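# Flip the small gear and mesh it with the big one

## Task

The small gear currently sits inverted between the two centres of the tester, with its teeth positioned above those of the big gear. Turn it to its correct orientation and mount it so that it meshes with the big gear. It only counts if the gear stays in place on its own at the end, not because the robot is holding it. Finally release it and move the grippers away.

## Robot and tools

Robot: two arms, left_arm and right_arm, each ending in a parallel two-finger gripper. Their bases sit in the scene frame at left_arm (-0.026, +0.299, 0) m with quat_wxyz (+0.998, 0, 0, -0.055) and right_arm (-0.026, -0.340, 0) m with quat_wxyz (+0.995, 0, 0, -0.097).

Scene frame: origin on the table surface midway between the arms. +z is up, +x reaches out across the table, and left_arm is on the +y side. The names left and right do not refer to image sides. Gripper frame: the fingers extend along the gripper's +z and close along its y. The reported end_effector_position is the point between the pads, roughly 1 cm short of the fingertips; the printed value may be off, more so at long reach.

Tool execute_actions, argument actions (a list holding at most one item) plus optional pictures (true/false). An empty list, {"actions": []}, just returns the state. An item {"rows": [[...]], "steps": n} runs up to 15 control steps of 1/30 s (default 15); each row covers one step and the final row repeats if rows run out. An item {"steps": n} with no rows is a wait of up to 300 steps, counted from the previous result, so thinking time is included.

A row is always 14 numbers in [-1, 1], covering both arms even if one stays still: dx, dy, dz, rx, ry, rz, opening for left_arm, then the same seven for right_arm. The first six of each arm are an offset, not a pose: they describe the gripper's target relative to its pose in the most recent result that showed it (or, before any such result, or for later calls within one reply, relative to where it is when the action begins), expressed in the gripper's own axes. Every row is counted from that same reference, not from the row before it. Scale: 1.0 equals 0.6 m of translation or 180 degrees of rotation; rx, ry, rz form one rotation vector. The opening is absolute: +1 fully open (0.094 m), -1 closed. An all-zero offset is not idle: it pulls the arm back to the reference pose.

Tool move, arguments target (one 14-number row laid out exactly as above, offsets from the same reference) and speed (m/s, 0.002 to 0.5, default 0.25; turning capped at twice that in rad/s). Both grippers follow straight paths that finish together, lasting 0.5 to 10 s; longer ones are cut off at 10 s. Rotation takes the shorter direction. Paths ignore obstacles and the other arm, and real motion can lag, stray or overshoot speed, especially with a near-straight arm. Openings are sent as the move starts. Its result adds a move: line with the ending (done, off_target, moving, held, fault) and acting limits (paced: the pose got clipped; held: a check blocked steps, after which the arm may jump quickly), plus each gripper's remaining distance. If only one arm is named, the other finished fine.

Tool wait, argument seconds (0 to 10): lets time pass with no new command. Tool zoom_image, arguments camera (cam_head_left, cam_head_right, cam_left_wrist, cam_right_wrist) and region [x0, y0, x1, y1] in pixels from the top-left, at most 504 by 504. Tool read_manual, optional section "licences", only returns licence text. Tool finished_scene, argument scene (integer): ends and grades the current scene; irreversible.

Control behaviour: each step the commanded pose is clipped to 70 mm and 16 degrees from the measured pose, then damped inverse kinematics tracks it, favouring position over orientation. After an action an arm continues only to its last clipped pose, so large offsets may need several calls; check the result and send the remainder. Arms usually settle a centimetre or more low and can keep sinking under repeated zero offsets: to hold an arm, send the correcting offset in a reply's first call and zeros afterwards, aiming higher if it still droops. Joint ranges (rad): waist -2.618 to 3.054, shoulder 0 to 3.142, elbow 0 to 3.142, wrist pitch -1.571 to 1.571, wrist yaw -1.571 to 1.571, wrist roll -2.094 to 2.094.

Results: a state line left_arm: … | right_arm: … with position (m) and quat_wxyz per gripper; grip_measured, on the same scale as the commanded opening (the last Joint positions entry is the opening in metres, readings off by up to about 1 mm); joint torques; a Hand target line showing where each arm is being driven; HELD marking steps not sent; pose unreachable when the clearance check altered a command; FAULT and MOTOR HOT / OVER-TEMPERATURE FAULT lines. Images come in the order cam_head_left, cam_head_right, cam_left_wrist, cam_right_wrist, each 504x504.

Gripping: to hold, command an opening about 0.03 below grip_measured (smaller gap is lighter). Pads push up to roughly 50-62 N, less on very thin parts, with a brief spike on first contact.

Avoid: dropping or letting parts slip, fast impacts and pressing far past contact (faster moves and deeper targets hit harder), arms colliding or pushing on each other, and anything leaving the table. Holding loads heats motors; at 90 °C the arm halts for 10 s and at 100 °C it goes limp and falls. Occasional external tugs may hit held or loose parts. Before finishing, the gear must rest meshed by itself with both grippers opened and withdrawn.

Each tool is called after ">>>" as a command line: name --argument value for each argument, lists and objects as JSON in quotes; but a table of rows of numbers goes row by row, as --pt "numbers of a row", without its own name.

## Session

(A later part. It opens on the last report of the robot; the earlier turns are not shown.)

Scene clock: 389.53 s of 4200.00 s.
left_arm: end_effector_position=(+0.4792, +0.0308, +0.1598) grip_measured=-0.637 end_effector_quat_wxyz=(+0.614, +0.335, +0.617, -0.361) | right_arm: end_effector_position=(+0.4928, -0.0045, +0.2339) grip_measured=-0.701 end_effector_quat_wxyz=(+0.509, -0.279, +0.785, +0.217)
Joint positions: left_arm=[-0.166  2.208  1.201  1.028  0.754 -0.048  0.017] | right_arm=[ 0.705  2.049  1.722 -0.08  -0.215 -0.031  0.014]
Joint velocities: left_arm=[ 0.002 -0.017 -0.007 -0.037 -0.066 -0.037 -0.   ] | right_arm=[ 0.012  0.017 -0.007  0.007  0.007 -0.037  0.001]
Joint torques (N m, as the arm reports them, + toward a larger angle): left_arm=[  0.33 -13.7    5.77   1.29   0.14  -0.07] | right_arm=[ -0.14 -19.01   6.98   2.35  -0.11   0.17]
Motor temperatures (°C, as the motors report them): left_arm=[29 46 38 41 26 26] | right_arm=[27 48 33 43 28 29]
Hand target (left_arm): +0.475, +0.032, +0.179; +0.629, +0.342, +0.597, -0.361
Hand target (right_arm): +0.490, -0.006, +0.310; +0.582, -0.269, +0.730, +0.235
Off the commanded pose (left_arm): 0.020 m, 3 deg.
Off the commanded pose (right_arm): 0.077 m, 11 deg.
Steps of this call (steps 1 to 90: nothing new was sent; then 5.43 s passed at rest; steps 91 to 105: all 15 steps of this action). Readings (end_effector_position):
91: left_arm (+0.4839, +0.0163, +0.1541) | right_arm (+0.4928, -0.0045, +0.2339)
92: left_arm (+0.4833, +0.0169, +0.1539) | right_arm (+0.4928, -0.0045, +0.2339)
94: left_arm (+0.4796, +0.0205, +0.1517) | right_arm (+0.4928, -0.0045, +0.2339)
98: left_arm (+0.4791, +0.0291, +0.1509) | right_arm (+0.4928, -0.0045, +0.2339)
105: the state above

>>> execute_actions --actions '[{"rows":[[-0.037,0,0,0,-0.015,0.018,-0.67,-0.12,0.008,-0.045,0,-0.06,-0.01,-0.75],[-0.037,0,0.008,0,-0.015,0.018,-0.67,-0.12,0.008,-0.045,0,-0.06,-0.01,-0.75],[-0.037,0,0.015,0,-0.015,0.018,-0.67,-0.12,0.008,-0.045,0,-0.06,-0.01,-0.75],[-0.037,0,0.02,0,-0.015,0.018,-0.67,-0.12,0.008,-0.045,0,-0.06,-0.01,-0.75],[-0.037,0,0.025,0,-0.015,0.018,-0.67,-0.12,0.008,-0.045,0,-0.06,-0.01,-0.75],[-0.037,0,0.03,0,-0.015,0.018,-0.67,-0.12,0.008,-0.045,0,-0.06,-0.01,-0.75],[-0.037,0,0.036,0,-0.015,0.018,-0.67,-0.12,0.008,-0.045,0,-0.06,-0.01,-0.75]]}]'

Scene clock: 398.80 s of 4200.00 s.
left_arm: end_effector_position=(+0.4843, +0.0210, +0.1618) grip_measured=-0.637 end_effector_quat_wxyz=(+0.618, +0.341, +0.611, -0.359) | right_arm: end_effector_position=(+0.4928, -0.0045, +0.2339) grip_measured=-0.701 end_effector_quat_wxyz=(+0.509, -0.280, +0.784, +0.216)
Joint positions: left_arm=[-0.183  2.232  1.244  1.017  0.743 -0.038  0.017] | right_arm=[ 0.705  2.049  1.722 -0.08  -0.215 -0.033  0.014]
Joint velocities: left_arm=[ 0.012  0.002  0.002  0.022 -0.051 -0.037  0.   ] | right_arm=[-0.007  0.002 -0.017 -0.022 -0.051  0.007  0.001]
Joint torques (N m, as the arm reports them, + toward a larger angle): left_arm=[ -1.51 -12.38  10.17   1.1   -0.2    0.05] | right_arm=[ -0.11 -19.01   6.96   2.35  -0.13   0.14]
Motor temperatures (°C, as the motors report them): left_arm=[29 47 37 41 26 26] | right_arm=[27 49 33 44 28 29]
Hand target (left_arm): +0.490, +0.014, +0.182; +0.639, +0.344, +0.592, -0.351
Hand target (right_arm): +0.490, -0.005, +0.310; +0.582, -0.270, +0.730, +0.235
Off the commanded pose (left_arm): 0.023 m, 3 deg.
Off the commanded pose (right_arm): 0.077 m, 11 deg.
Steps of this call (steps 1 to 90: nothing new was sent; then 5.77 s passed at rest; steps 91 to 105: all 15 steps of this action). Readings (end_effector_position):
91: left_arm (+0.4789, +0.0307, +0.1601) | right_arm (+0.4928, -0.0045, +0.2339)
92: left_arm (+0.4789, +0.0307, +0.1601) | right_arm (+0.4928, -0.0045, +0.2339)
94: left_arm (+0.4791, +0.0300, +0.1604) | right_arm (+0.4928, -0.0045, +0.2339)
98: left_arm (+0.4830, +0.0226, +0.1634) | right_arm (+0.4928, -0.0045, +0.2339)
105: the state above
camera_calibration (this result's frames):
cam_left_wrist: T_world_to_cam=[[-0.826829, -0.456584, 0.328458, 0.348337], [-0.50309, 0.339228, -0.794874, 0.386961], [0.251505, -0.822469, -0.510187, 0.0994175], [0, 0, 0, 1]] pos_world=[0.457687, 0.109545, 0.243893]
cam_right_wrist: T_world_to_cam=[[0.554198, -0.761587, -0.335932, -0.193534], [-0.790677, -0.355507, -0.498442, 0.550225], [0.260181, 0.541849, -0.79919, 0.164181], [0, 0, 0, 1]] pos_world=[0.49959, -0.0407455, 0.340453]

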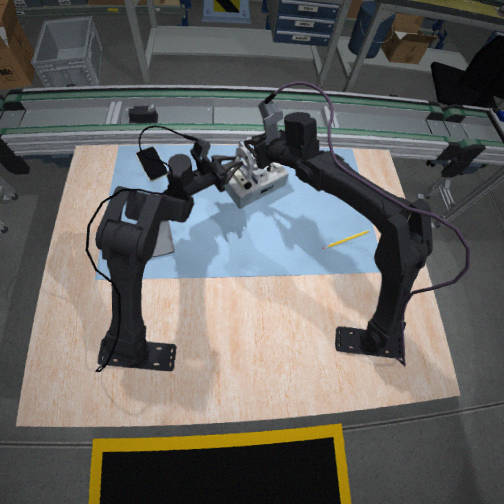

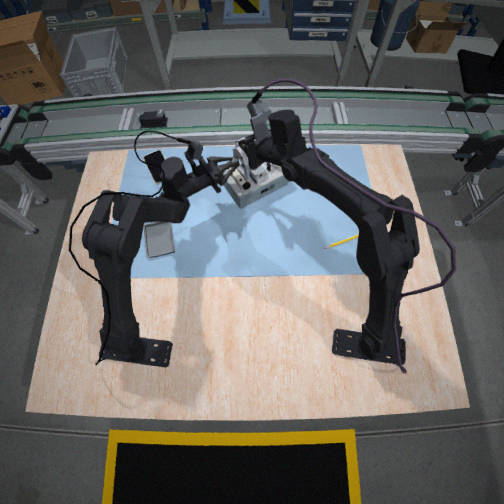

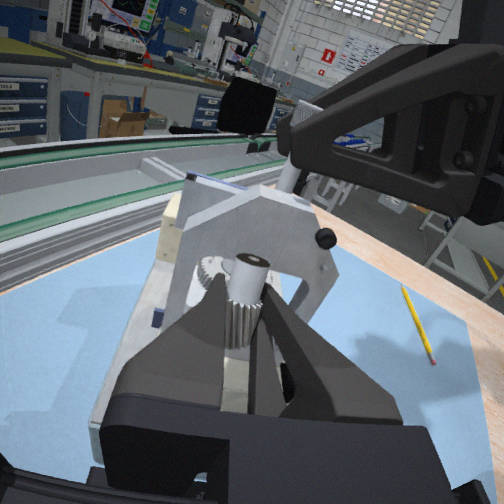

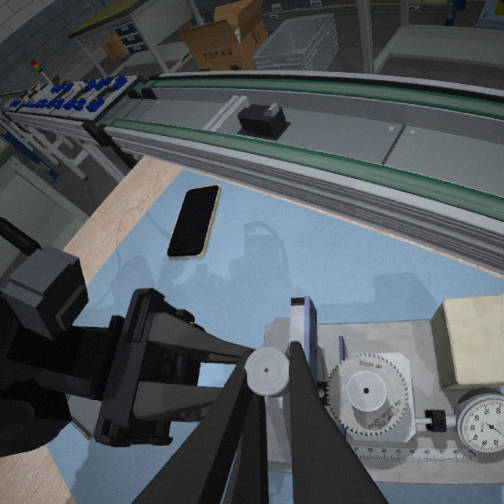

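Working; a bit more.

>>> execute_actions --actions '[{"rows":[[-0.034,0.003,0.022,-0.003,-0.014,0.012,-0.67,-0.12,0.008,-0.045,0,-0.06,-0.007,-0.75]]}]'

Scene clock: 401.77 s of 4200.00 s.
left_arm: end_effector_position=(+0.4842, +0.0206, +0.1618) grip_measured=-0.637 end_effector_quat_wxyz=(+0.618, +0.341, +0.610, -0.359) | right_arm: end_effector_position=(+0.4928, -0.0045, +0.2339) grip_measured=-0.701 end_effector_quat_wxyz=(+0.509, -0.280, +0.784, +0.216)
Joint positions: left_arm=[-0.183  2.232  1.244  1.017  0.742 -0.037  0.017] | right_arm=[ 0.705  2.049  1.722 -0.08  -0.215 -0.033  0.014]
Joint velocities: left_arm=[-0.007 -0.012 -0.012  0.022  0.051 -0.007 -0.   ] | right_arm=[-0.007  0.022 -0.017  0.007 -0.081  0.007 -0.001]
Joint torques (N m, as the arm reports them, + toward a larger angle): left_arm=[ -1.98 -11.51  10.91   1.18  -0.33  -0.01] | right_arm=[ -0.08 -19.02   6.98   2.34  -0.11   0.23]
Motor temperatures (°C, as the motors report them): left_arm=[29 47 38 41 26 26] | right_arm=[27 49 33 44 28 29]
Hand target (left_arm): +0.491, +0.012, +0.183; +0.640, +0.341, +0.592, -0.353
Hand target (right_arm): +0.490, -0.005, +0.310; +0.582, -0.268, +0.731, +0.237
Off the commanded pose (left_arm): 0.024 m, 3 deg.
Off the commanded pose (right_arm): 0.077 m, 11 deg.
Steps of this call (steps 1 to 74: nothing new was sent; steps 75 to 89: all 15 steps of this action). Readings (end_effector_position):
75: left_arm (+0.4842, +0.0208, +0.1618) | right_arm (+0.4928, -0.0045, +0.2339)
76: left_arm (+0.4842, +0.0208, +0.1618) | right_arm (+0.4928, -0.0045, +0.2339)
78: left_arm (+0.4842, +0.0206, +0.1618) | right_arm (+0.4928, -0.0045, +0.2339)
82: left_arm (+0.4842, +0.0206, +0.1618) | right_arm (+0.4928, -0.0045, +0.2339)
89: the state above
camera_calibration (this result's frames):
cam_left_wrist: T_world_to_cam=[[-0.827138, -0.456789, 0.327393, 0.348437], [-0.502321, 0.339662, -0.795175, 0.386691], [0.252024, -0.822176, -0.510403, 0.0989573], [0, 0, 0, 1]] pos_world=[0.457509, 0.109178, 0.243919]
cam_right_wrist: T_world_to_cam=[[0.554198, -0.761587, -0.335932, -0.193534], [-0.790677, -0.355507, -0.498442, 0.550225], [0.260181, 0.541849, -0.79919, 0.164181], [0, 0, 0, 1]] pos_world=[0.49959, -0.0407455, 0.340453]

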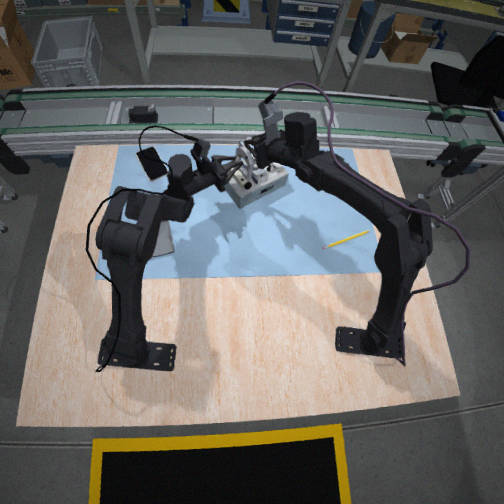

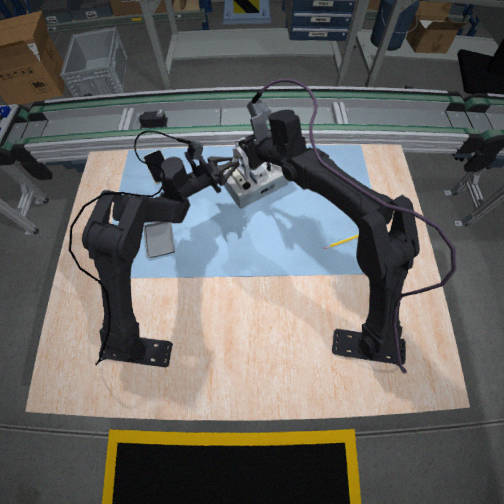

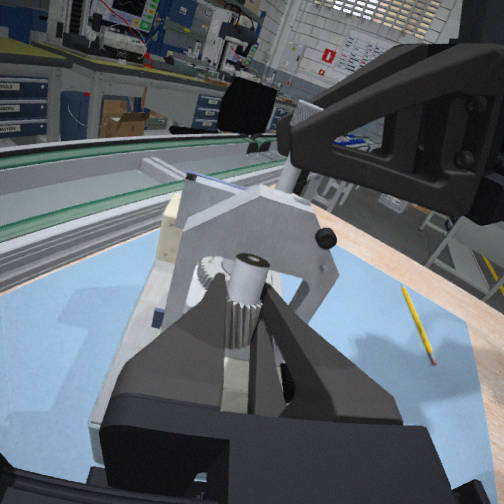

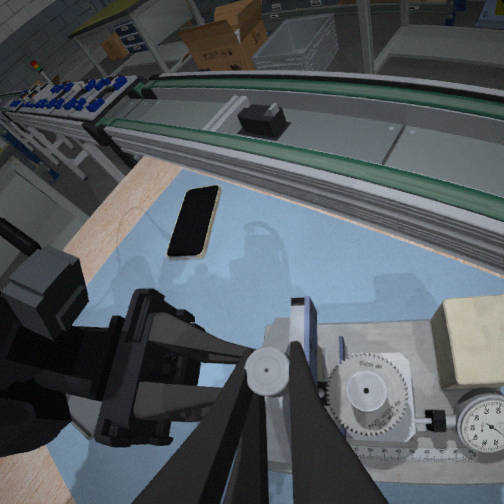

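Probably a fingertip on the arch; lower a few mm.

>>> execute_actions --actions '[{"rows":[[-0.02,-0.002,0.016,0,-0.006,0.008,-0.655,-0.12,0.008,-0.045,0,-0.06,-0.007,-0.75]]}]'

Scene clock: 405.10 s of 4200.00 s.
left_arm: end_effector_position=(+0.4842, +0.0206, +0.1613) grip_measured=-0.637 end_effector_quat_wxyz=(+0.618, +0.341, +0.611, -0.359) | right_arm: end_effector_position=(+0.4928, -0.0045, +0.2339) grip_measured=-0.701 end_effector_quat_wxyz=(+0.509, -0.280, +0.784, +0.216)
Joint positions: left_arm=[-0.183  2.232  1.244  1.015  0.742 -0.035  0.017] | right_arm=[ 0.705  2.049  1.722 -0.08  -0.215 -0.033  0.014]
Joint velocities: left_arm=[-0.007 -0.007  0.012 -0.051 -0.007  0.007  0.001] | right_arm=[ 0.007  0.002 -0.007 -0.022  0.051 -0.007  0.   ]
Joint torques (N m, as the arm reports them, + toward a larger angle): left_arm=[ -1.53 -11.87   9.45   0.97  -0.15   0.06] | right_arm=[ -0.09 -19.02   6.96   2.34  -0.11   0.23]
Motor temperatures (°C, as the motors report them): left_arm=[29 47 38 41 26 26] | right_arm=[27 50 33 44 28 29]
Hand target (left_arm): +0.487, +0.013, +0.174; +0.629, +0.345, +0.600, -0.355
Hand target (right_arm): +0.490, -0.005, +0.310; +0.582, -0.268, +0.731, +0.237
Off the commanded pose (left_arm): 0.016 m, 2 deg.
Off the commanded pose (right_arm): 0.077 m, 11 deg.
Steps of this call (steps 1 to 85: nothing new was sent; steps 86 to 100: all 15 steps of this action). Readings (end_effector_position):
86: left_arm (+0.4842, +0.0206, +0.1615) | right_arm (+0.4928, -0.0045, +0.2339)
87: left_arm (+0.4842, +0.0206, +0.1613) | right_arm (+0.4928, -0.0045, +0.2339)
89: left_arm (+0.4842, +0.0206, +0.1613) | right_arm (+0.4928, -0.0045, +0.2339)
93: left_arm (+0.4842, +0.0206, +0.1613) | right_arm (+0.4928, -0.0045, +0.2339)
100: the state above
camera_calibration (this result's frames):
cam_left_wrist: T_world_to_cam=[[-0.826939, -0.457358, 0.327102, 0.348559], [-0.502773, 0.340941, -0.794342, 0.38639], [0.251776, -0.82133, -0.511885, 0.0990573], [0, 0, 0, 1]] pos_world=[0.457563, 0.109039, 0.243617]
cam_right_wrist: T_world_to_cam=[[0.554198, -0.761587, -0.335932, -0.193534], [-0.790677, -0.355507, -0.498442, 0.550225], [0.260181, 0.541849, -0.79919, 0.164181], [0, 0, 0, 1]] pos_world=[0.49959, -0.0407455, 0.340453]

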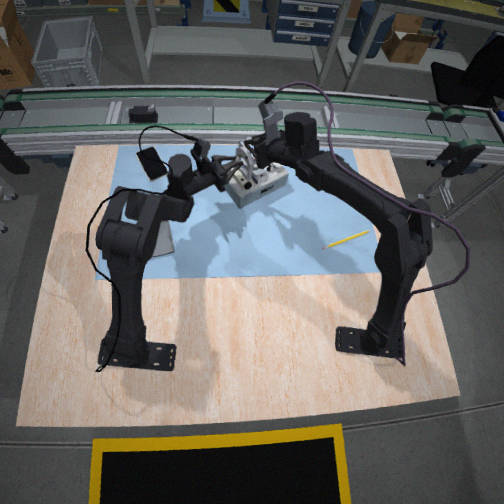

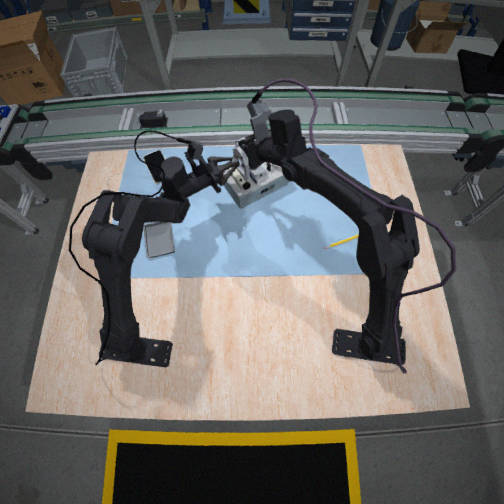

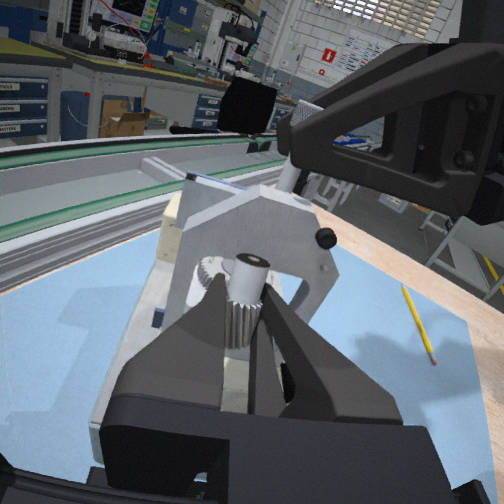

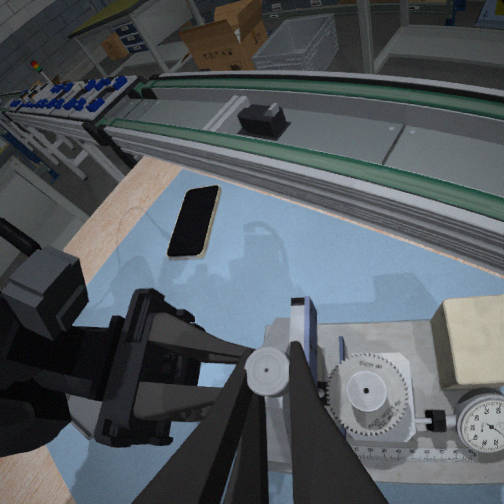

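>>> execute_actions --actions '[{"rows":[[-0.012,-0.002,0.014,0,0.003,0.003,-0.655,-0.12,0.008,-0.045,0,-0.06,-0.007,-0.75]]}]'

Scene clock: 411.13 s of 4200.00 s.
left_arm: end_effector_position=(+0.4841, +0.0200, +0.1538) grip_measured=-0.637 end_effector_quat_wxyz=(+0.607, +0.341, +0.622, -0.358) | right_arm: end_effector_position=(+0.4928, -0.0045, +0.2339) grip_measured=-0.701 end_effector_quat_wxyz=(+0.509, -0.280, +0.784, +0.216)
Joint positions: left_arm=[-0.185  2.232  1.244  0.978  0.74  -0.026  0.017] | right_arm=[ 0.705  2.049  1.722 -0.08  -0.215 -0.033  0.014]
Joint velocities: left_arm=[-0.056 -0.022  0.002 -0.242  0.051 -0.022  0.001] | right_arm=[ 0.012  0.002  0.012  0.007 -0.022 -0.037  0.001]
Joint torques (N m, as the arm reports them, + toward a larger angle): left_arm=[ -0.94 -12.67   9.15   1.23  -0.11   0.09] | right_arm=[ -0.13 -19.05   6.96   2.35  -0.11   0.24]
Motor temperatures (°C, as the motors report them): left_arm=[29 46 38 41 26 26] | right_arm=[27 50 33 44 28 29]
Hand target (left_arm): +0.487, +0.013, +0.169; +0.617, +0.345, +0.612, -0.354
Hand target (right_arm): +0.490, -0.005, +0.310; +0.582, -0.268, +0.731, +0.237
Off the commanded pose (left_arm): 0.017 m, 2 deg.
Off the commanded pose (right_arm): 0.077 m, 11 deg.
Steps of this call (steps 1 to 90: nothing new was sent; then 2.53 s passed at rest; steps 91 to 105: all 15 steps of this action). Readings (end_effector_position):
91: left_arm (+0.4842, +0.0206, +0.1606) | right_arm (+0.4928, -0.0045, +0.2339)
92: left_arm (+0.4842, +0.0206, +0.1599) | right_arm (+0.4928, -0.0045, +0.2339)
94: left_arm (+0.4843, +0.0206, +0.1584) | right_arm (+0.4928, -0.0045, +0.2339)
98: left_arm (+0.4843, +0.0207, +0.1567) | right_arm (+0.4928, -0.0045, +0.2339)
105: the state above
camera_calibration (this result's frames):
cam_left_wrist: T_world_to_cam=[[-0.817382, -0.462912, 0.342928, 0.343732], [-0.524828, 0.352863, -0.774625, 0.387979], [0.237577, -0.813142, -0.531373, 0.10441], [0, 0, 0, 1]] pos_world=[0.459777, 0.107114, 0.238143]
cam_right_wrist: T_world_to_cam=[[0.554198, -0.761587, -0.335932, -0.193534], [-0.790677, -0.355507, -0.498442, 0.550225], [0.260181, 0.541849, -0.79919, 0.164181], [0, 0, 0, 1]] pos_world=[0.49959, -0.0407455, 0.340453]

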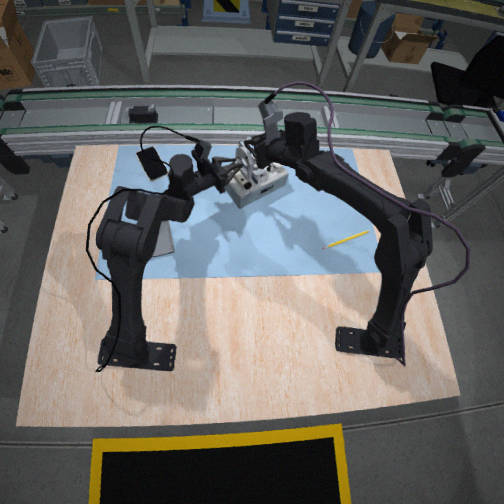

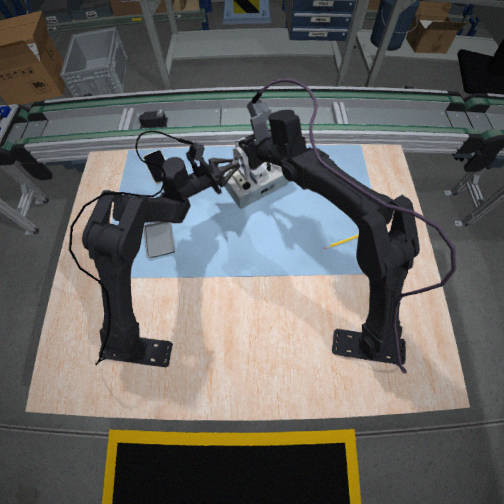

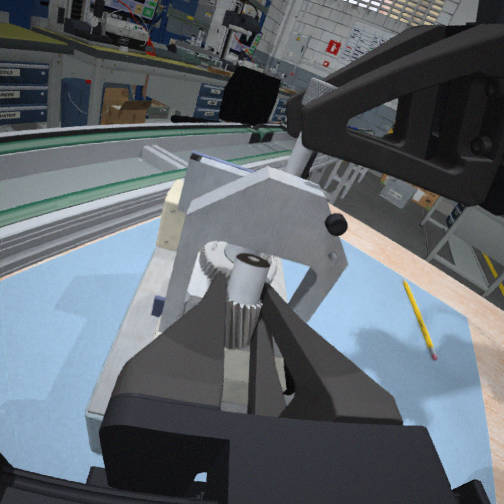

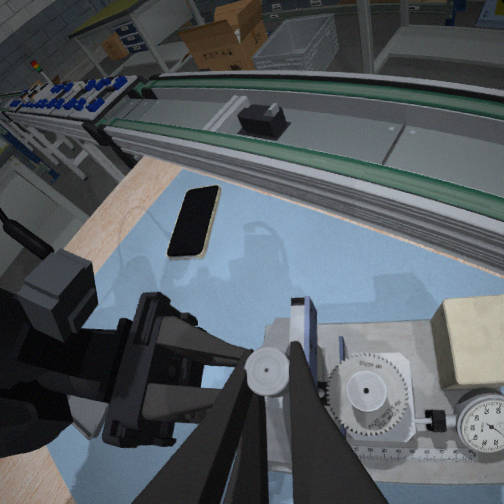

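>>> execute_actions --actions '[{"rows":[[-0.025,0,-0.015,0,-0.008,0.005,-0.655,-0.12,0.008,-0.045,0,-0.06,-0.007,-0.75],[-0.025,0,-0.02,0,-0.008,0.005,-0.655,-0.12,0.008,-0.045,0,-0.06,-0.007,-0.75],[-0.025,0,-0.02,0,-0.008,0.005,-0.655,-0.12,0.008,-0.045,0,-0.06,-0.007,-0.75],[-0.025,0,-0.02,0,-0.008,0.005,-0.655,-0.12,0.008,-0.045,0,-0.06,-0.007,-0.75],[-0.025,0,-0.02,0,-0.008,0.005,-0.655,-0.12,0.008,-0.045,0,-0.06,-0.007,-0.75],[-0.044,0,-0.02,0,-0.02,0.012,-0.655,-0.12,0.008,-0.045,0,-0.06,-0.007,-0.75]]}]' --pictures false

Scene clock: 419.17 s of 4200.00 s.
left_arm: end_effector_position=(+0.4825, +0.0292, +0.1548) grip_measured=-0.637 end_effector_quat_wxyz=(+0.612, +0.334, +0.621, -0.358) | right_arm: end_effector_position=(+0.4928, -0.0045, +0.2339) grip_measured=-0.701 end_effector_quat_wxyz=(+0.509, -0.280, +0.784, +0.216)
Joint positions: left_arm=[-0.169  2.223  1.214  1.017  0.744 -0.041  0.017] | right_arm=[ 0.705  2.049  1.722 -0.08  -0.215 -0.033  0.014]
Joint velocities: left_arm=[-0.007  0.002 -0.007  0.037 -0.007 -0.095  0.   ] | right_arm=[ 0.002 -0.017  0.017 -0.051 -0.051  0.022 -0.001]
Joint torques (N m, as the arm reports them, + toward a larger angle): left_arm=[  0.23 -14.37   6.16   1.34   0.16  -0.04] | right_arm=[ -0.08 -19.01   6.97   2.34  -0.12   0.23]
Motor temperatures (°C, as the motors report them): left_arm=[29 47 38 41 26 26] | right_arm=[27 51 33 45 28 29]
Hand target (left_arm): +0.479, +0.030, +0.180; +0.632, +0.342, +0.597, -0.357
Hand target (right_arm): +0.490, -0.005, +0.310; +0.582, -0.268, +0.731, +0.237
Off the commanded pose (left_arm): 0.026 m, 4 deg.
Off the commanded pose (right_arm): 0.077 m, 11 deg.
Steps of this call (steps 1 to 90: nothing new was sent; then 4.53 s passed at rest; steps 91 to 105: all 15 steps of this action). Readings (end_effector_position):
91: left_arm (+0.4820, +0.0171, +0.1481) | right_arm (+0.4928, -0.0045, +0.2339)
92: left_arm (+0.4813, +0.0184, +0.1480) | right_arm (+0.4928, -0.0045, +0.2339)
94: left_arm (+0.4804, +0.0225, +0.1467) | right_arm (+0.4928, -0.0045, +0.2339)
98: left_arm (+0.4822, +0.0287, +0.1488) | right_arm (+0.4928, -0.0045, +0.2339)
105: the state above

>>> execute_actions --actions '[{"rows":[[-0.05,-0.002,0,0,-0.022,0.018,-0.648,-0.12,0.008,-0.045,0,-0.06,-0.007,-0.75],[-0.05,-0.002,0.005,0,-0.022,0.018,-0.648,-0.12,0.008,-0.045,0,-0.06,-0.007,-0.75],[-0.05,-0.002,0.01,0,-0.022,0.018,-0.648,-0.12,0.008,-0.045,0,-0.06,-0.007,-0.75],[-0.05,-0.002,0.015,0,-0.022,0.018,-0.648,-0.12,0.008,-0.045,0,-0.06,-0.007,-0.75],[-0.05,-0.002,0.02,0,-0.022,0.018,-0.648,-0.12,0.008,-0.045,0,-0.06,-0.007,-0.75],[-0.05,-0.002,0.026,0,-0.022,0.018,-0.648,-0.12,0.008,-0.045,0,-0.06,-0.007,-0.75],[-0.05,-0.002,0.033,0,-0.022,0.018,-0.648,-0.12,0.008,-0.045,0,-0.06,-0.007,-0.75]]}]'

Scene clock: 426.20 s of 4200.00 s.
left_arm: end_effector_position=(+0.4862, +0.0190, +0.1636) grip_measured=-0.635 end_effector_quat_wxyz=(+0.623, +0.337, +0.609, -0.358) | right_arm: end_effector_position=(+0.4928, -0.0045, +0.2339) grip_measured=-0.701 end_effector_quat_wxyz=(+0.509, -0.280, +0.784, +0.216)
Joint positions: left_arm=[-0.188  2.237  1.252  1.027  0.729 -0.043  0.017] | right_arm=[ 0.705  2.049  1.722 -0.08  -0.215 -0.033  0.014]
Joint velocities: left_arm=[-0.002  0.007  0.007  0.007 -0.022  0.051 -0.001] | right_arm=[-0.002 -0.017 -0.007  0.007  0.095  0.007  0.001]
Joint torques (N m, as the arm reports them, + toward a larger angle): left_arm=[ -1.21 -12.29  10.2    1.16  -0.18  -0.01] | right_arm=[ -0.1  -19.02   6.98   2.35  -0.13   0.23]
Motor temperatures (°C, as the motors report them): left_arm=[29 48 38 41 26 26] | right_arm=[27 51 34 45 28 29]
Hand target (left_arm): +0.491, +0.013, +0.185; +0.643, +0.339, +0.589, -0.352
Hand target (right_arm): +0.490, -0.005, +0.310; +0.582, -0.268, +0.731, +0.237
Off the commanded pose (left_arm): 0.023 m, 3 deg.
Off the commanded pose (right_arm): 0.077 m, 11 deg.
Steps of this call (steps 1 to 90: nothing new was sent; then 3.53 s passed at rest; steps 91 to 105: all 15 steps of this action). Readings (end_effector_position):
91: left_arm (+0.4824, +0.0291, +0.1566) | right_arm (+0.4928, -0.0045, +0.2339)
92: left_arm (+0.4824, +0.0291, +0.1570) | right_arm (+0.4928, -0.0045, +0.2339)
94: left_arm (+0.4824, +0.0289, +0.1578) | right_arm (+0.4928, -0.0045, +0.2339)
98: left_arm (+0.4848, +0.0224, +0.1626) | right_arm (+0.4928, -0.0045, +0.2339)
105: the state above
camera_calibration (this result's frames):
cam_left_wrist: T_world_to_cam=[[-0.825464, -0.461088, 0.325587, 0.348349], [-0.500237, 0.33038, -0.800382, 0.389691], [0.261479, -0.823558, -0.50337, 0.0923243], [0, 0, 0, 1]] pos_world=[0.458347, 0.107908, 0.244957]
cam_right_wrist: T_world_to_cam=[[0.554198, -0.761587, -0.335932, -0.193534], [-0.790677, -0.355507, -0.498442, 0.550225], [0.260181, 0.541849, -0.79919, 0.164181], [0, 0, 0, 1]] pos_world=[0.49959, -0.0407455, 0.340453]

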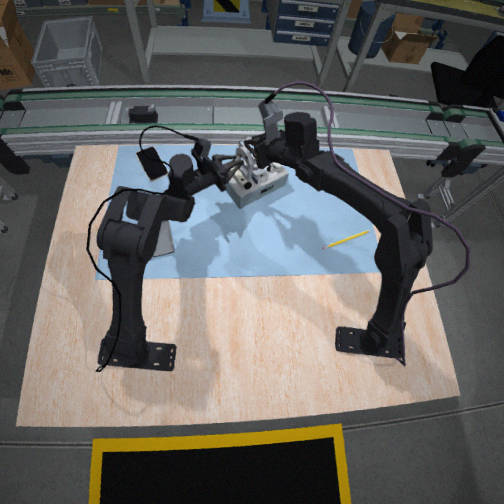

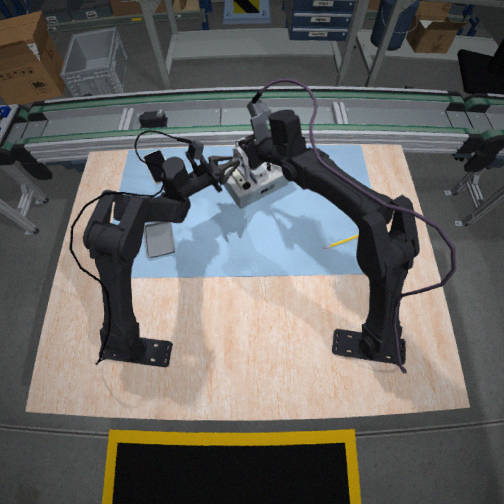

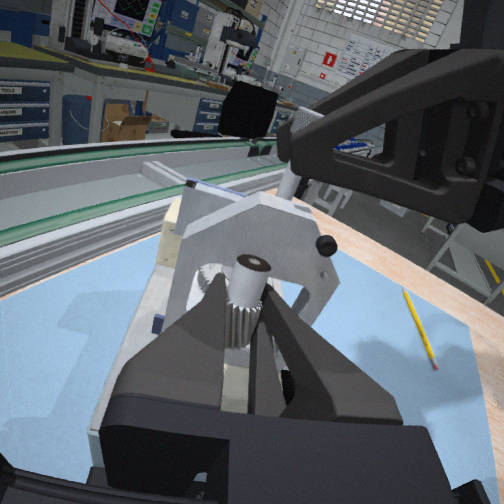

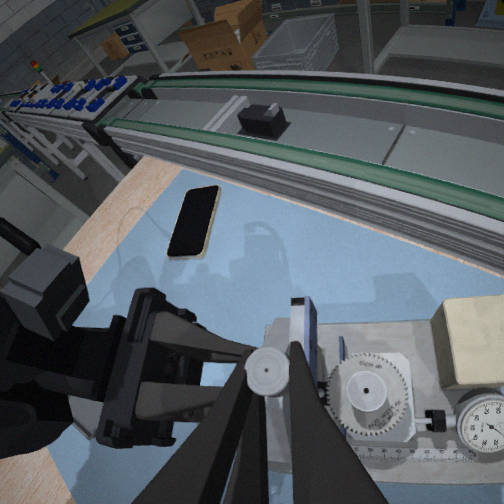

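>>> execute_actions --actions '[{"rows":[[-0.033,0,0.022,-0.002,-0.014,0.012,-0.646,-0.12,0.008,-0.045,0,-0.06,-0.007,-0.75]]}]'

Scene clock: 429.20 s of 4200.00 s.
left_arm: end_effector_position=(+0.4873, +0.0166, +0.1626) grip_measured=-0.634 end_effector_quat_wxyz=(+0.623, +0.337, +0.609, -0.357) | right_arm: end_effector_position=(+0.4928, -0.0045, +0.2339) grip_measured=-0.701 end_effector_quat_wxyz=(+0.509, -0.280, +0.784, +0.216)
Joint positions: left_arm=[-0.193  2.245  1.26   1.026  0.723 -0.043  0.017] | right_arm=[ 0.705  2.049  1.722 -0.08  -0.215 -0.033  0.014]
Joint velocities: left_arm=[ 0.007  0.012 -0.007 -0.081 -0.007 -0.022 -0.001] | right_arm=[ 0.007  0.002 -0.007  0.007  0.037 -0.007 -0.002]
Joint torques (N m, as the arm reports them, + toward a larger angle): left_arm=[ -1.51 -12.21   9.96   1.15  -0.28   0.01] | right_arm=[ -0.08 -19.02   6.96   2.34  -0.12   0.23]
Motor temperatures (°C, as the motors report them): left_arm=[29 48 38 41 26 26] | right_arm=[27 51 34 45 28 29]
Hand target (left_arm): +0.492, +0.009, +0.184; +0.644, +0.339, +0.589, -0.352
Hand target (right_arm): +0.490, -0.005, +0.310; +0.582, -0.268, +0.731, +0.237
Off the commanded pose (left_arm): 0.023 m, 3 deg.
Off the commanded pose (right_arm): 0.077 m, 11 deg.
Steps of this call (steps 1 to 75: nothing new was sent; steps 76 to 90: all 15 steps of this action). Readings (end_effector_position):
76: left_arm (+0.4860, +0.0187, +0.1636) | right_arm (+0.4928, -0.0045, +0.2339)
77: left_arm (+0.4860, +0.0184, +0.1633) | right_arm (+0.4928, -0.0045, +0.2339)
79: left_arm (+0.4866, +0.0178, +0.1632) | right_arm (+0.4928, -0.0045, +0.2339)
83: left_arm (+0.4872, +0.0166, +0.1627) | right_arm (+0.4928, -0.0045, +0.2339)
90: the state above
camera_calibration (this result's frames):
cam_left_wrist: T_world_to_cam=[[-0.825033, -0.461912, 0.325513, 0.348235], [-0.500382, 0.329524, -0.800645, 0.390423], [0.262563, -0.823439, -0.503, 0.0889515], [0, 0, 0, 1]] pos_world=[0.45931, 0.105446, 0.243978]
cam_right_wrist: T_world_to_cam=[[0.554198, -0.761587, -0.335932, -0.193534], [-0.790677, -0.355507, -0.498442, 0.550225], [0.260181, 0.541849, -0.79919, 0.164181], [0, 0, 0, 1]] pos_world=[0.49959, -0.0407455, 0.340453]

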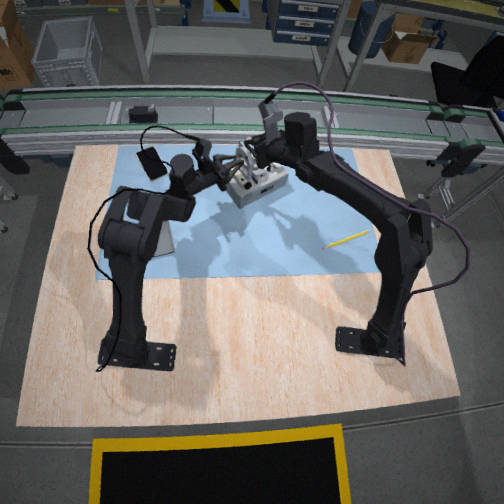

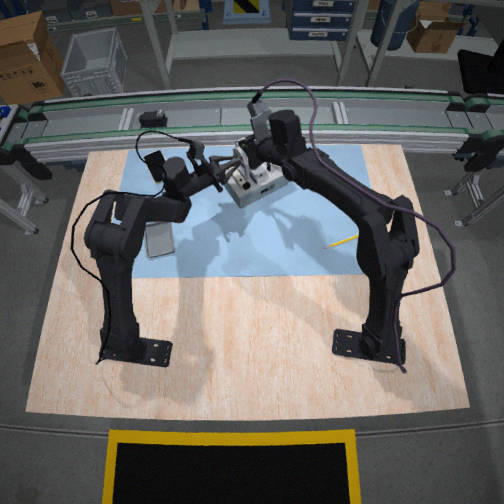

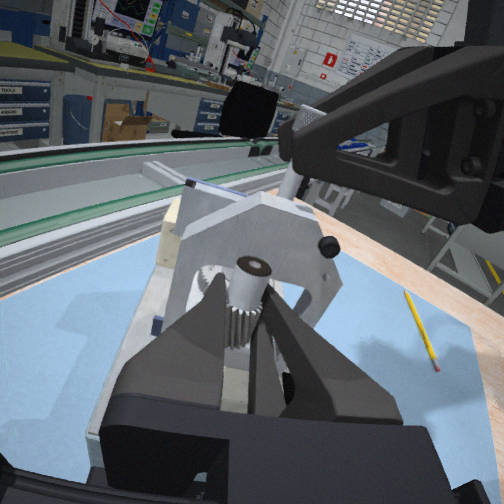

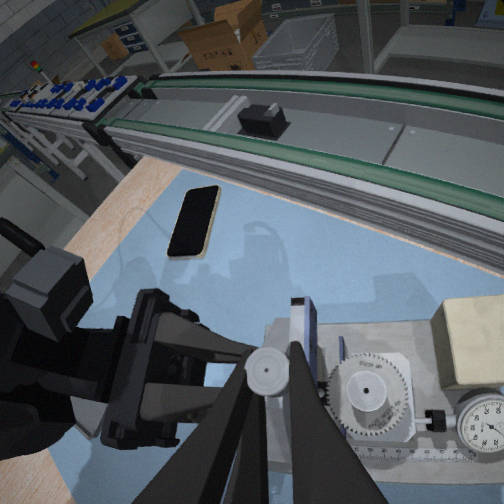

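>>> execute_actions --actions '[{"rows":[[-0.02,-0.004,-0.004,0.004,-0.01,0.012,-0.68,-0.12,0.008,-0.03,0,-0.085,-0.007,-0.75],[-0.015,-0.004,-0.004,0.004,-0.01,0.012,-0.68,-0.12,0.008,-0.03,0,-0.085,-0.007,-0.75],[-0.01,-0.004,-0.004,0.004,-0.01,0.012,-0.68,-0.12,0.008,-0.03,0,-0.085,-0.007,-0.75],[-0.005,-0.006,-0.004,0.004,-0.01,0.012,-0.68,-0.12,0.008,-0.03,0,-0.085,-0.007,-0.75],[0,-0.006,-0.004,0.004,-0.01,0.012,-0.68,-0.12,0.008,-0.03,0,-0.085,-0.007,-0.75],[0.004,-0.008,-0.002,0.004,-0.01,0.012,-0.68,-0.12,0.008,-0.03,0,-0.085,-0.007,-0.75]]}]'

Scene clock: 437.63 s of 4200.00 s.
left_arm: end_effector_position=(+0.4877, +0.0166, +0.1586) grip_measured=-0.634 end_effector_quat_wxyz=(+0.632, +0.340, +0.599, -0.355) | right_arm: end_effector_position=(+0.4934, -0.0040, +0.2279) grip_measured=-0.701 end_effector_quat_wxyz=(+0.526, -0.275, +0.773, +0.222)
Joint positions: left_arm=[-0.192  2.271  1.26   1.079  0.725 -0.04   0.017] | right_arm=[ 0.705  2.044  1.65   0.03  -0.216 -0.024  0.014]
Joint velocities: left_arm=[-0.002 -0.002 -0.017 -0.051 -0.051 -0.051  0.002] | right_arm=[-0.007  0.012 -0.002  0.022 -0.022  0.007  0.   ]
Joint torques (N m, as the arm reports them, + toward a larger angle): left_arm=[ -0.38 -12.54   5.1    1.35   0.08   0.06] | right_arm=[  0.22 -17.67   6.85   2.74  -0.08   0.33]
Motor temperatures (°C, as the motors report them): left_arm=[29 47 39 41 26 26] | right_arm=[27 52 34 46 28 29]
Hand target (left_arm): +0.483, +0.015, +0.160; +0.637, +0.347, +0.590, -0.354
Hand target (right_arm): +0.493, -0.001, +0.307; +0.608, -0.259, +0.709, +0.247
Off the commanded pose (left_arm): 0.006 m, 1 deg.
Off the commanded pose (right_arm): 0.080 m, 13 deg.
Steps of this call (steps 1 to 90: nothing new was sent; then 4.93 s passed at rest; steps 91 to 105: all 15 steps of this action). Readings (end_effector_position):
91: left_arm (+0.4874, +0.0167, +0.1627) | right_arm (+0.4929, -0.0045, +0.2335)
92: left_arm (+0.4872, +0.0168, +0.1629) | right_arm (+0.4929, -0.0044, +0.2333)
94: left_arm (+0.4873, +0.0168, +0.1627) | right_arm (+0.4931, -0.0043, +0.2306)
98: left_arm (+0.4876, +0.0167, +0.1603) | right_arm (+0.4933, -0.0041, +0.2282)
105: the state above
camera_calibration (this result's frames):
cam_left_wrist: T_world_to_cam=[[-0.83435, -0.459203, 0.304946, 0.357687], [-0.477338, 0.325193, -0.816332, 0.378724], [0.275696, -0.826669, -0.49052, 0.0785331], [0, 0, 0, 1]] pos_world=[0.457564, 0.106013, 0.238611]
cam_right_wrist: T_world_to_cam=[[0.563105, -0.753627, -0.339055, -0.199138], [-0.774901, -0.338982, -0.533497, 0.54819], [0.287124, 0.563149, -0.774869, 0.140265], [0, 0, 0, 1]] pos_world=[0.496656, -0.0432396, 0.333626]

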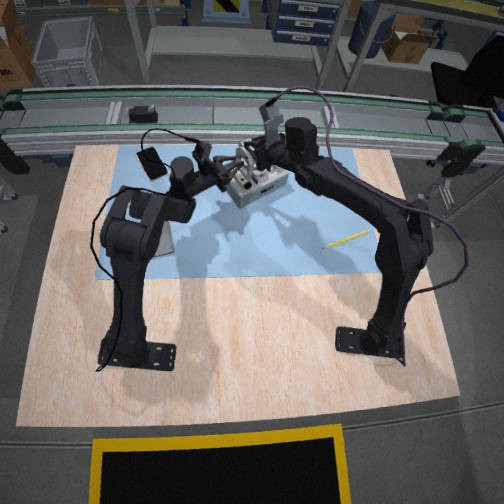

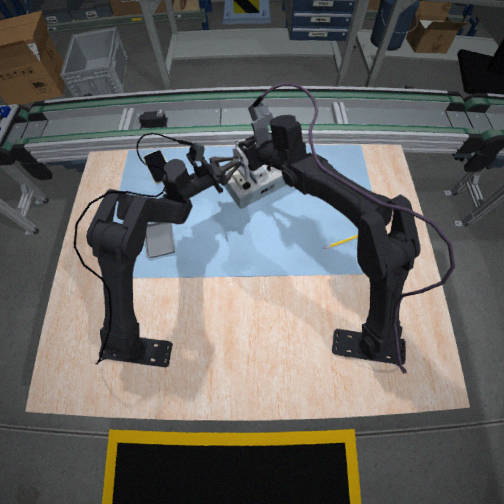

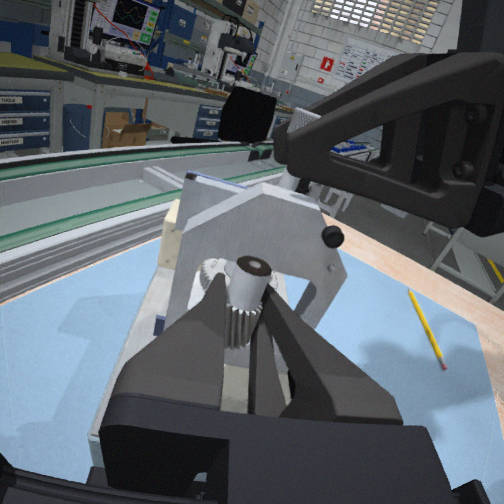

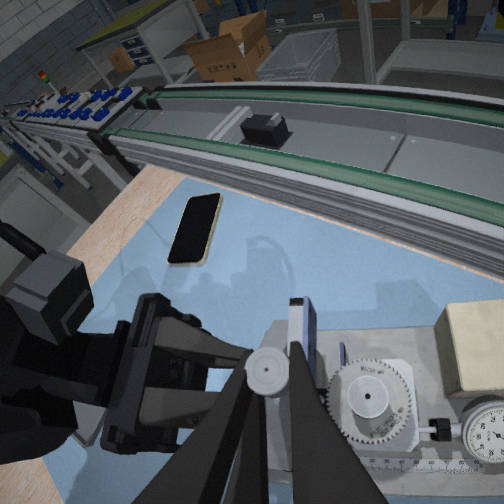

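>>> execute_actions --actions '[{"rows":[[0.008,-0.014,-0.006,0.003,0.002,0.006,-0.68,-0.14,0.008,-0.05,0,-0.03,-0.007,-0.75]]}]' --pictures false

Scene clock: 441.97 s of 4200.00 s.
left_arm: end_effector_position=(+0.4825, +0.0183, +0.1462) grip_measured=-0.634 end_effector_quat_wxyz=(+0.625, +0.343, +0.607, -0.352) | right_arm: end_effector_position=(+0.4920, -0.0050, +0.2448) grip_measured=-0.701 end_effector_quat_wxyz=(+0.507, -0.281, +0.787, +0.213)
Joint positions: left_arm=[-0.192  2.272  1.227  1.081  0.725 -0.023  0.017] | right_arm=[ 0.706  2.045  1.767 -0.139 -0.21  -0.037  0.014]
Joint velocities: left_arm=[-0.017  0.002  0.002 -0.066  0.022 -0.007  0.   ] | right_arm=[-0.002  0.002  0.002 -0.022  0.037 -0.007  0.   ]
Joint torques (N m, as the arm reports them, + toward a larger angle): left_arm=[ -0.5  -12.61   5.8    1.23   0.01   0.07] | right_arm=[ -0.39 -17.32  10.1    1.84  -0.16   0.15]
Motor temperatures (°C, as the motors report them): left_arm=[29 47 38 41 26 26] | right_arm=[27 51 34 46 28 29]
Hand target (left_arm): +0.479, +0.015, +0.153; +0.632, +0.350, +0.596, -0.350
Hand target (right_arm): +0.490, -0.006, +0.316; +0.564, -0.273, +0.744, +0.229
Off the commanded pose (left_arm): 0.009 m, 2 deg.
Off the commanded pose (right_arm): 0.072 m, 8 deg.
Steps of this call (steps 1 to 90: nothing new was sent; then 0.83 s passed at rest; steps 91 to 105: all 15 steps of this action). Readings (end_effector_position):
91: left_arm (+0.4872, +0.0168, +0.1573) | right_arm (+0.4930, -0.0043, +0.2283)
92: left_arm (+0.4862, +0.0171, +0.1557) | right_arm (+0.4928, -0.0045, +0.2293)
94: left_arm (+0.4840, +0.0178, +0.1503) | right_arm (+0.4928, -0.0045, +0.2353)
98: left_arm (+0.4825, +0.0183, +0.1462) | right_arm (+0.4923, -0.0049, +0.2435)
105: the state above

>>> execute_actions --actions '[{"rows":[[-0.02,0,0.006,0,-0.009,0.008,-0.68,-0.108,0.006,-0.048,0,-0.045,-0.005,-0.75],[-0.026,0.004,0.012,0,-0.009,0.008,-0.68,-0.108,0.006,-0.048,0,-0.045,-0.005,-0.75],[-0.03,0.005,0.018,0,-0.009,0.008,-0.68,-0.108,0.006,-0.048,0,-0.045,-0.005,-0.75],[-0.03,0.005,0.024,0,-0.009,0.008,-0.68,-0.108,0.006,-0.048,0,-0.045,-0.005,-0.75],[-0.03,0.005,0.03,0,-0.009,0.008,-0.68,-0.108,0.006,-0.048,0,-0.045,-0.005,-0.75],[-0.03,0.005,0.035,0,-0.009,0.008,-0.68,-0.108,0.006,-0.048,0,-0.045,-0.005,-0.75]]}]'

Scene clock: 450.23 s of 4200.00 s.
left_arm: end_effector_position=(+0.4890, +0.0047, +0.1487) grip_measured=-0.634 end_effector_quat_wxyz=(+0.621, +0.346, +0.607, -0.355) | right_arm: end_effector_position=(+0.4920, -0.0050, +0.2448) grip_measured=-0.701 end_effector_quat_wxyz=(+0.507, -0.281, +0.787, +0.213)
Joint positions: left_arm=[-0.214  2.294  1.29   1.036  0.714 -0.022  0.017] | right_arm=[ 0.706  2.045  1.767 -0.139 -0.209 -0.037  0.014]
Joint velocities: left_arm=[-0.012  0.017 -0.017 -0.095  0.066 -0.051  0.   ] | right_arm=[-0.007 -0.012 -0.002 -0.007 -0.037  0.022 -0.   ]
Joint torques (N m, as the arm reports them, + toward a larger angle): left_arm=[ -0.35 -12.65   9.17   1.17  -0.15   0.01] | right_arm=[ -0.32 -18.17   9.1    1.8   -0.13   0.17]
Motor temperatures (°C, as the motors report them): left_arm=[29 48 37 42 26 26] | right_arm=[27 51 35 45 28 29]
Hand target (left_arm): +0.495, +0.003, +0.165; +0.637, +0.346, +0.594, -0.349
Hand target (right_arm): +0.488, -0.008, +0.315; +0.562, -0.272, +0.747, +0.229
Off the commanded pose (left_arm): 0.018 m, 2 deg.
Off the commanded pose (right_arm): 0.071 m, 8 deg.
Steps of this call (steps 1 to 90: nothing new was sent; then 4.77 s passed at rest; steps 91 to 105: all 15 steps of this action). Readings (end_effector_position):
91: left_arm (+0.4825, +0.0183, +0.1462) | right_arm (+0.4920, -0.0050, +0.2448)
92: left_arm (+0.4825, +0.0183, +0.1460) | right_arm (+0.4920, -0.0050, +0.2448)
94: left_arm (+0.4837, +0.0172, +0.1458) | right_arm (+0.4920, -0.0050, +0.2448)
98: left_arm (+0.4892, +0.0099, +0.1494) | right_arm (+0.4920, -0.0050, +0.2448)
105: the state above
camera_calibration (this result's frames):
cam_left_wrist: T_world_to_cam=[[-0.8329, -0.456895, 0.312291, 0.354518], [-0.489806, 0.345901, -0.800277, 0.378744], [0.257621, -0.819512, -0.51189, 0.0754679], [0, 0, 0, 1]] pos_world=[0.461347, 0.0928165, 0.231019]
cam_right_wrist: T_world_to_cam=[[0.551248, -0.765604, -0.331627, -0.189359], [-0.793602, -0.358449, -0.491641, 0.554606], [0.257531, 0.534196, -0.805179, 0.176142], [0, 0, 0, 1]] pos_world=[0.499158, -0.0402711, 0.351697]

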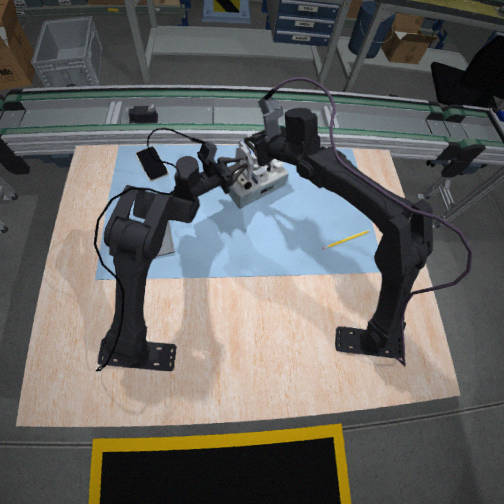

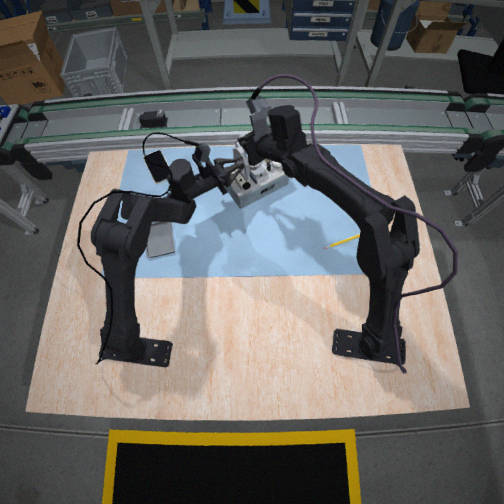

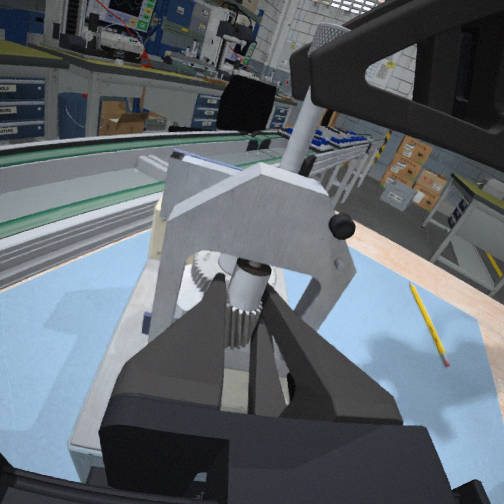

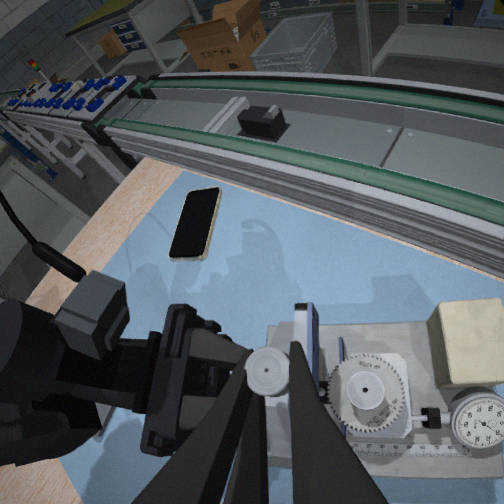

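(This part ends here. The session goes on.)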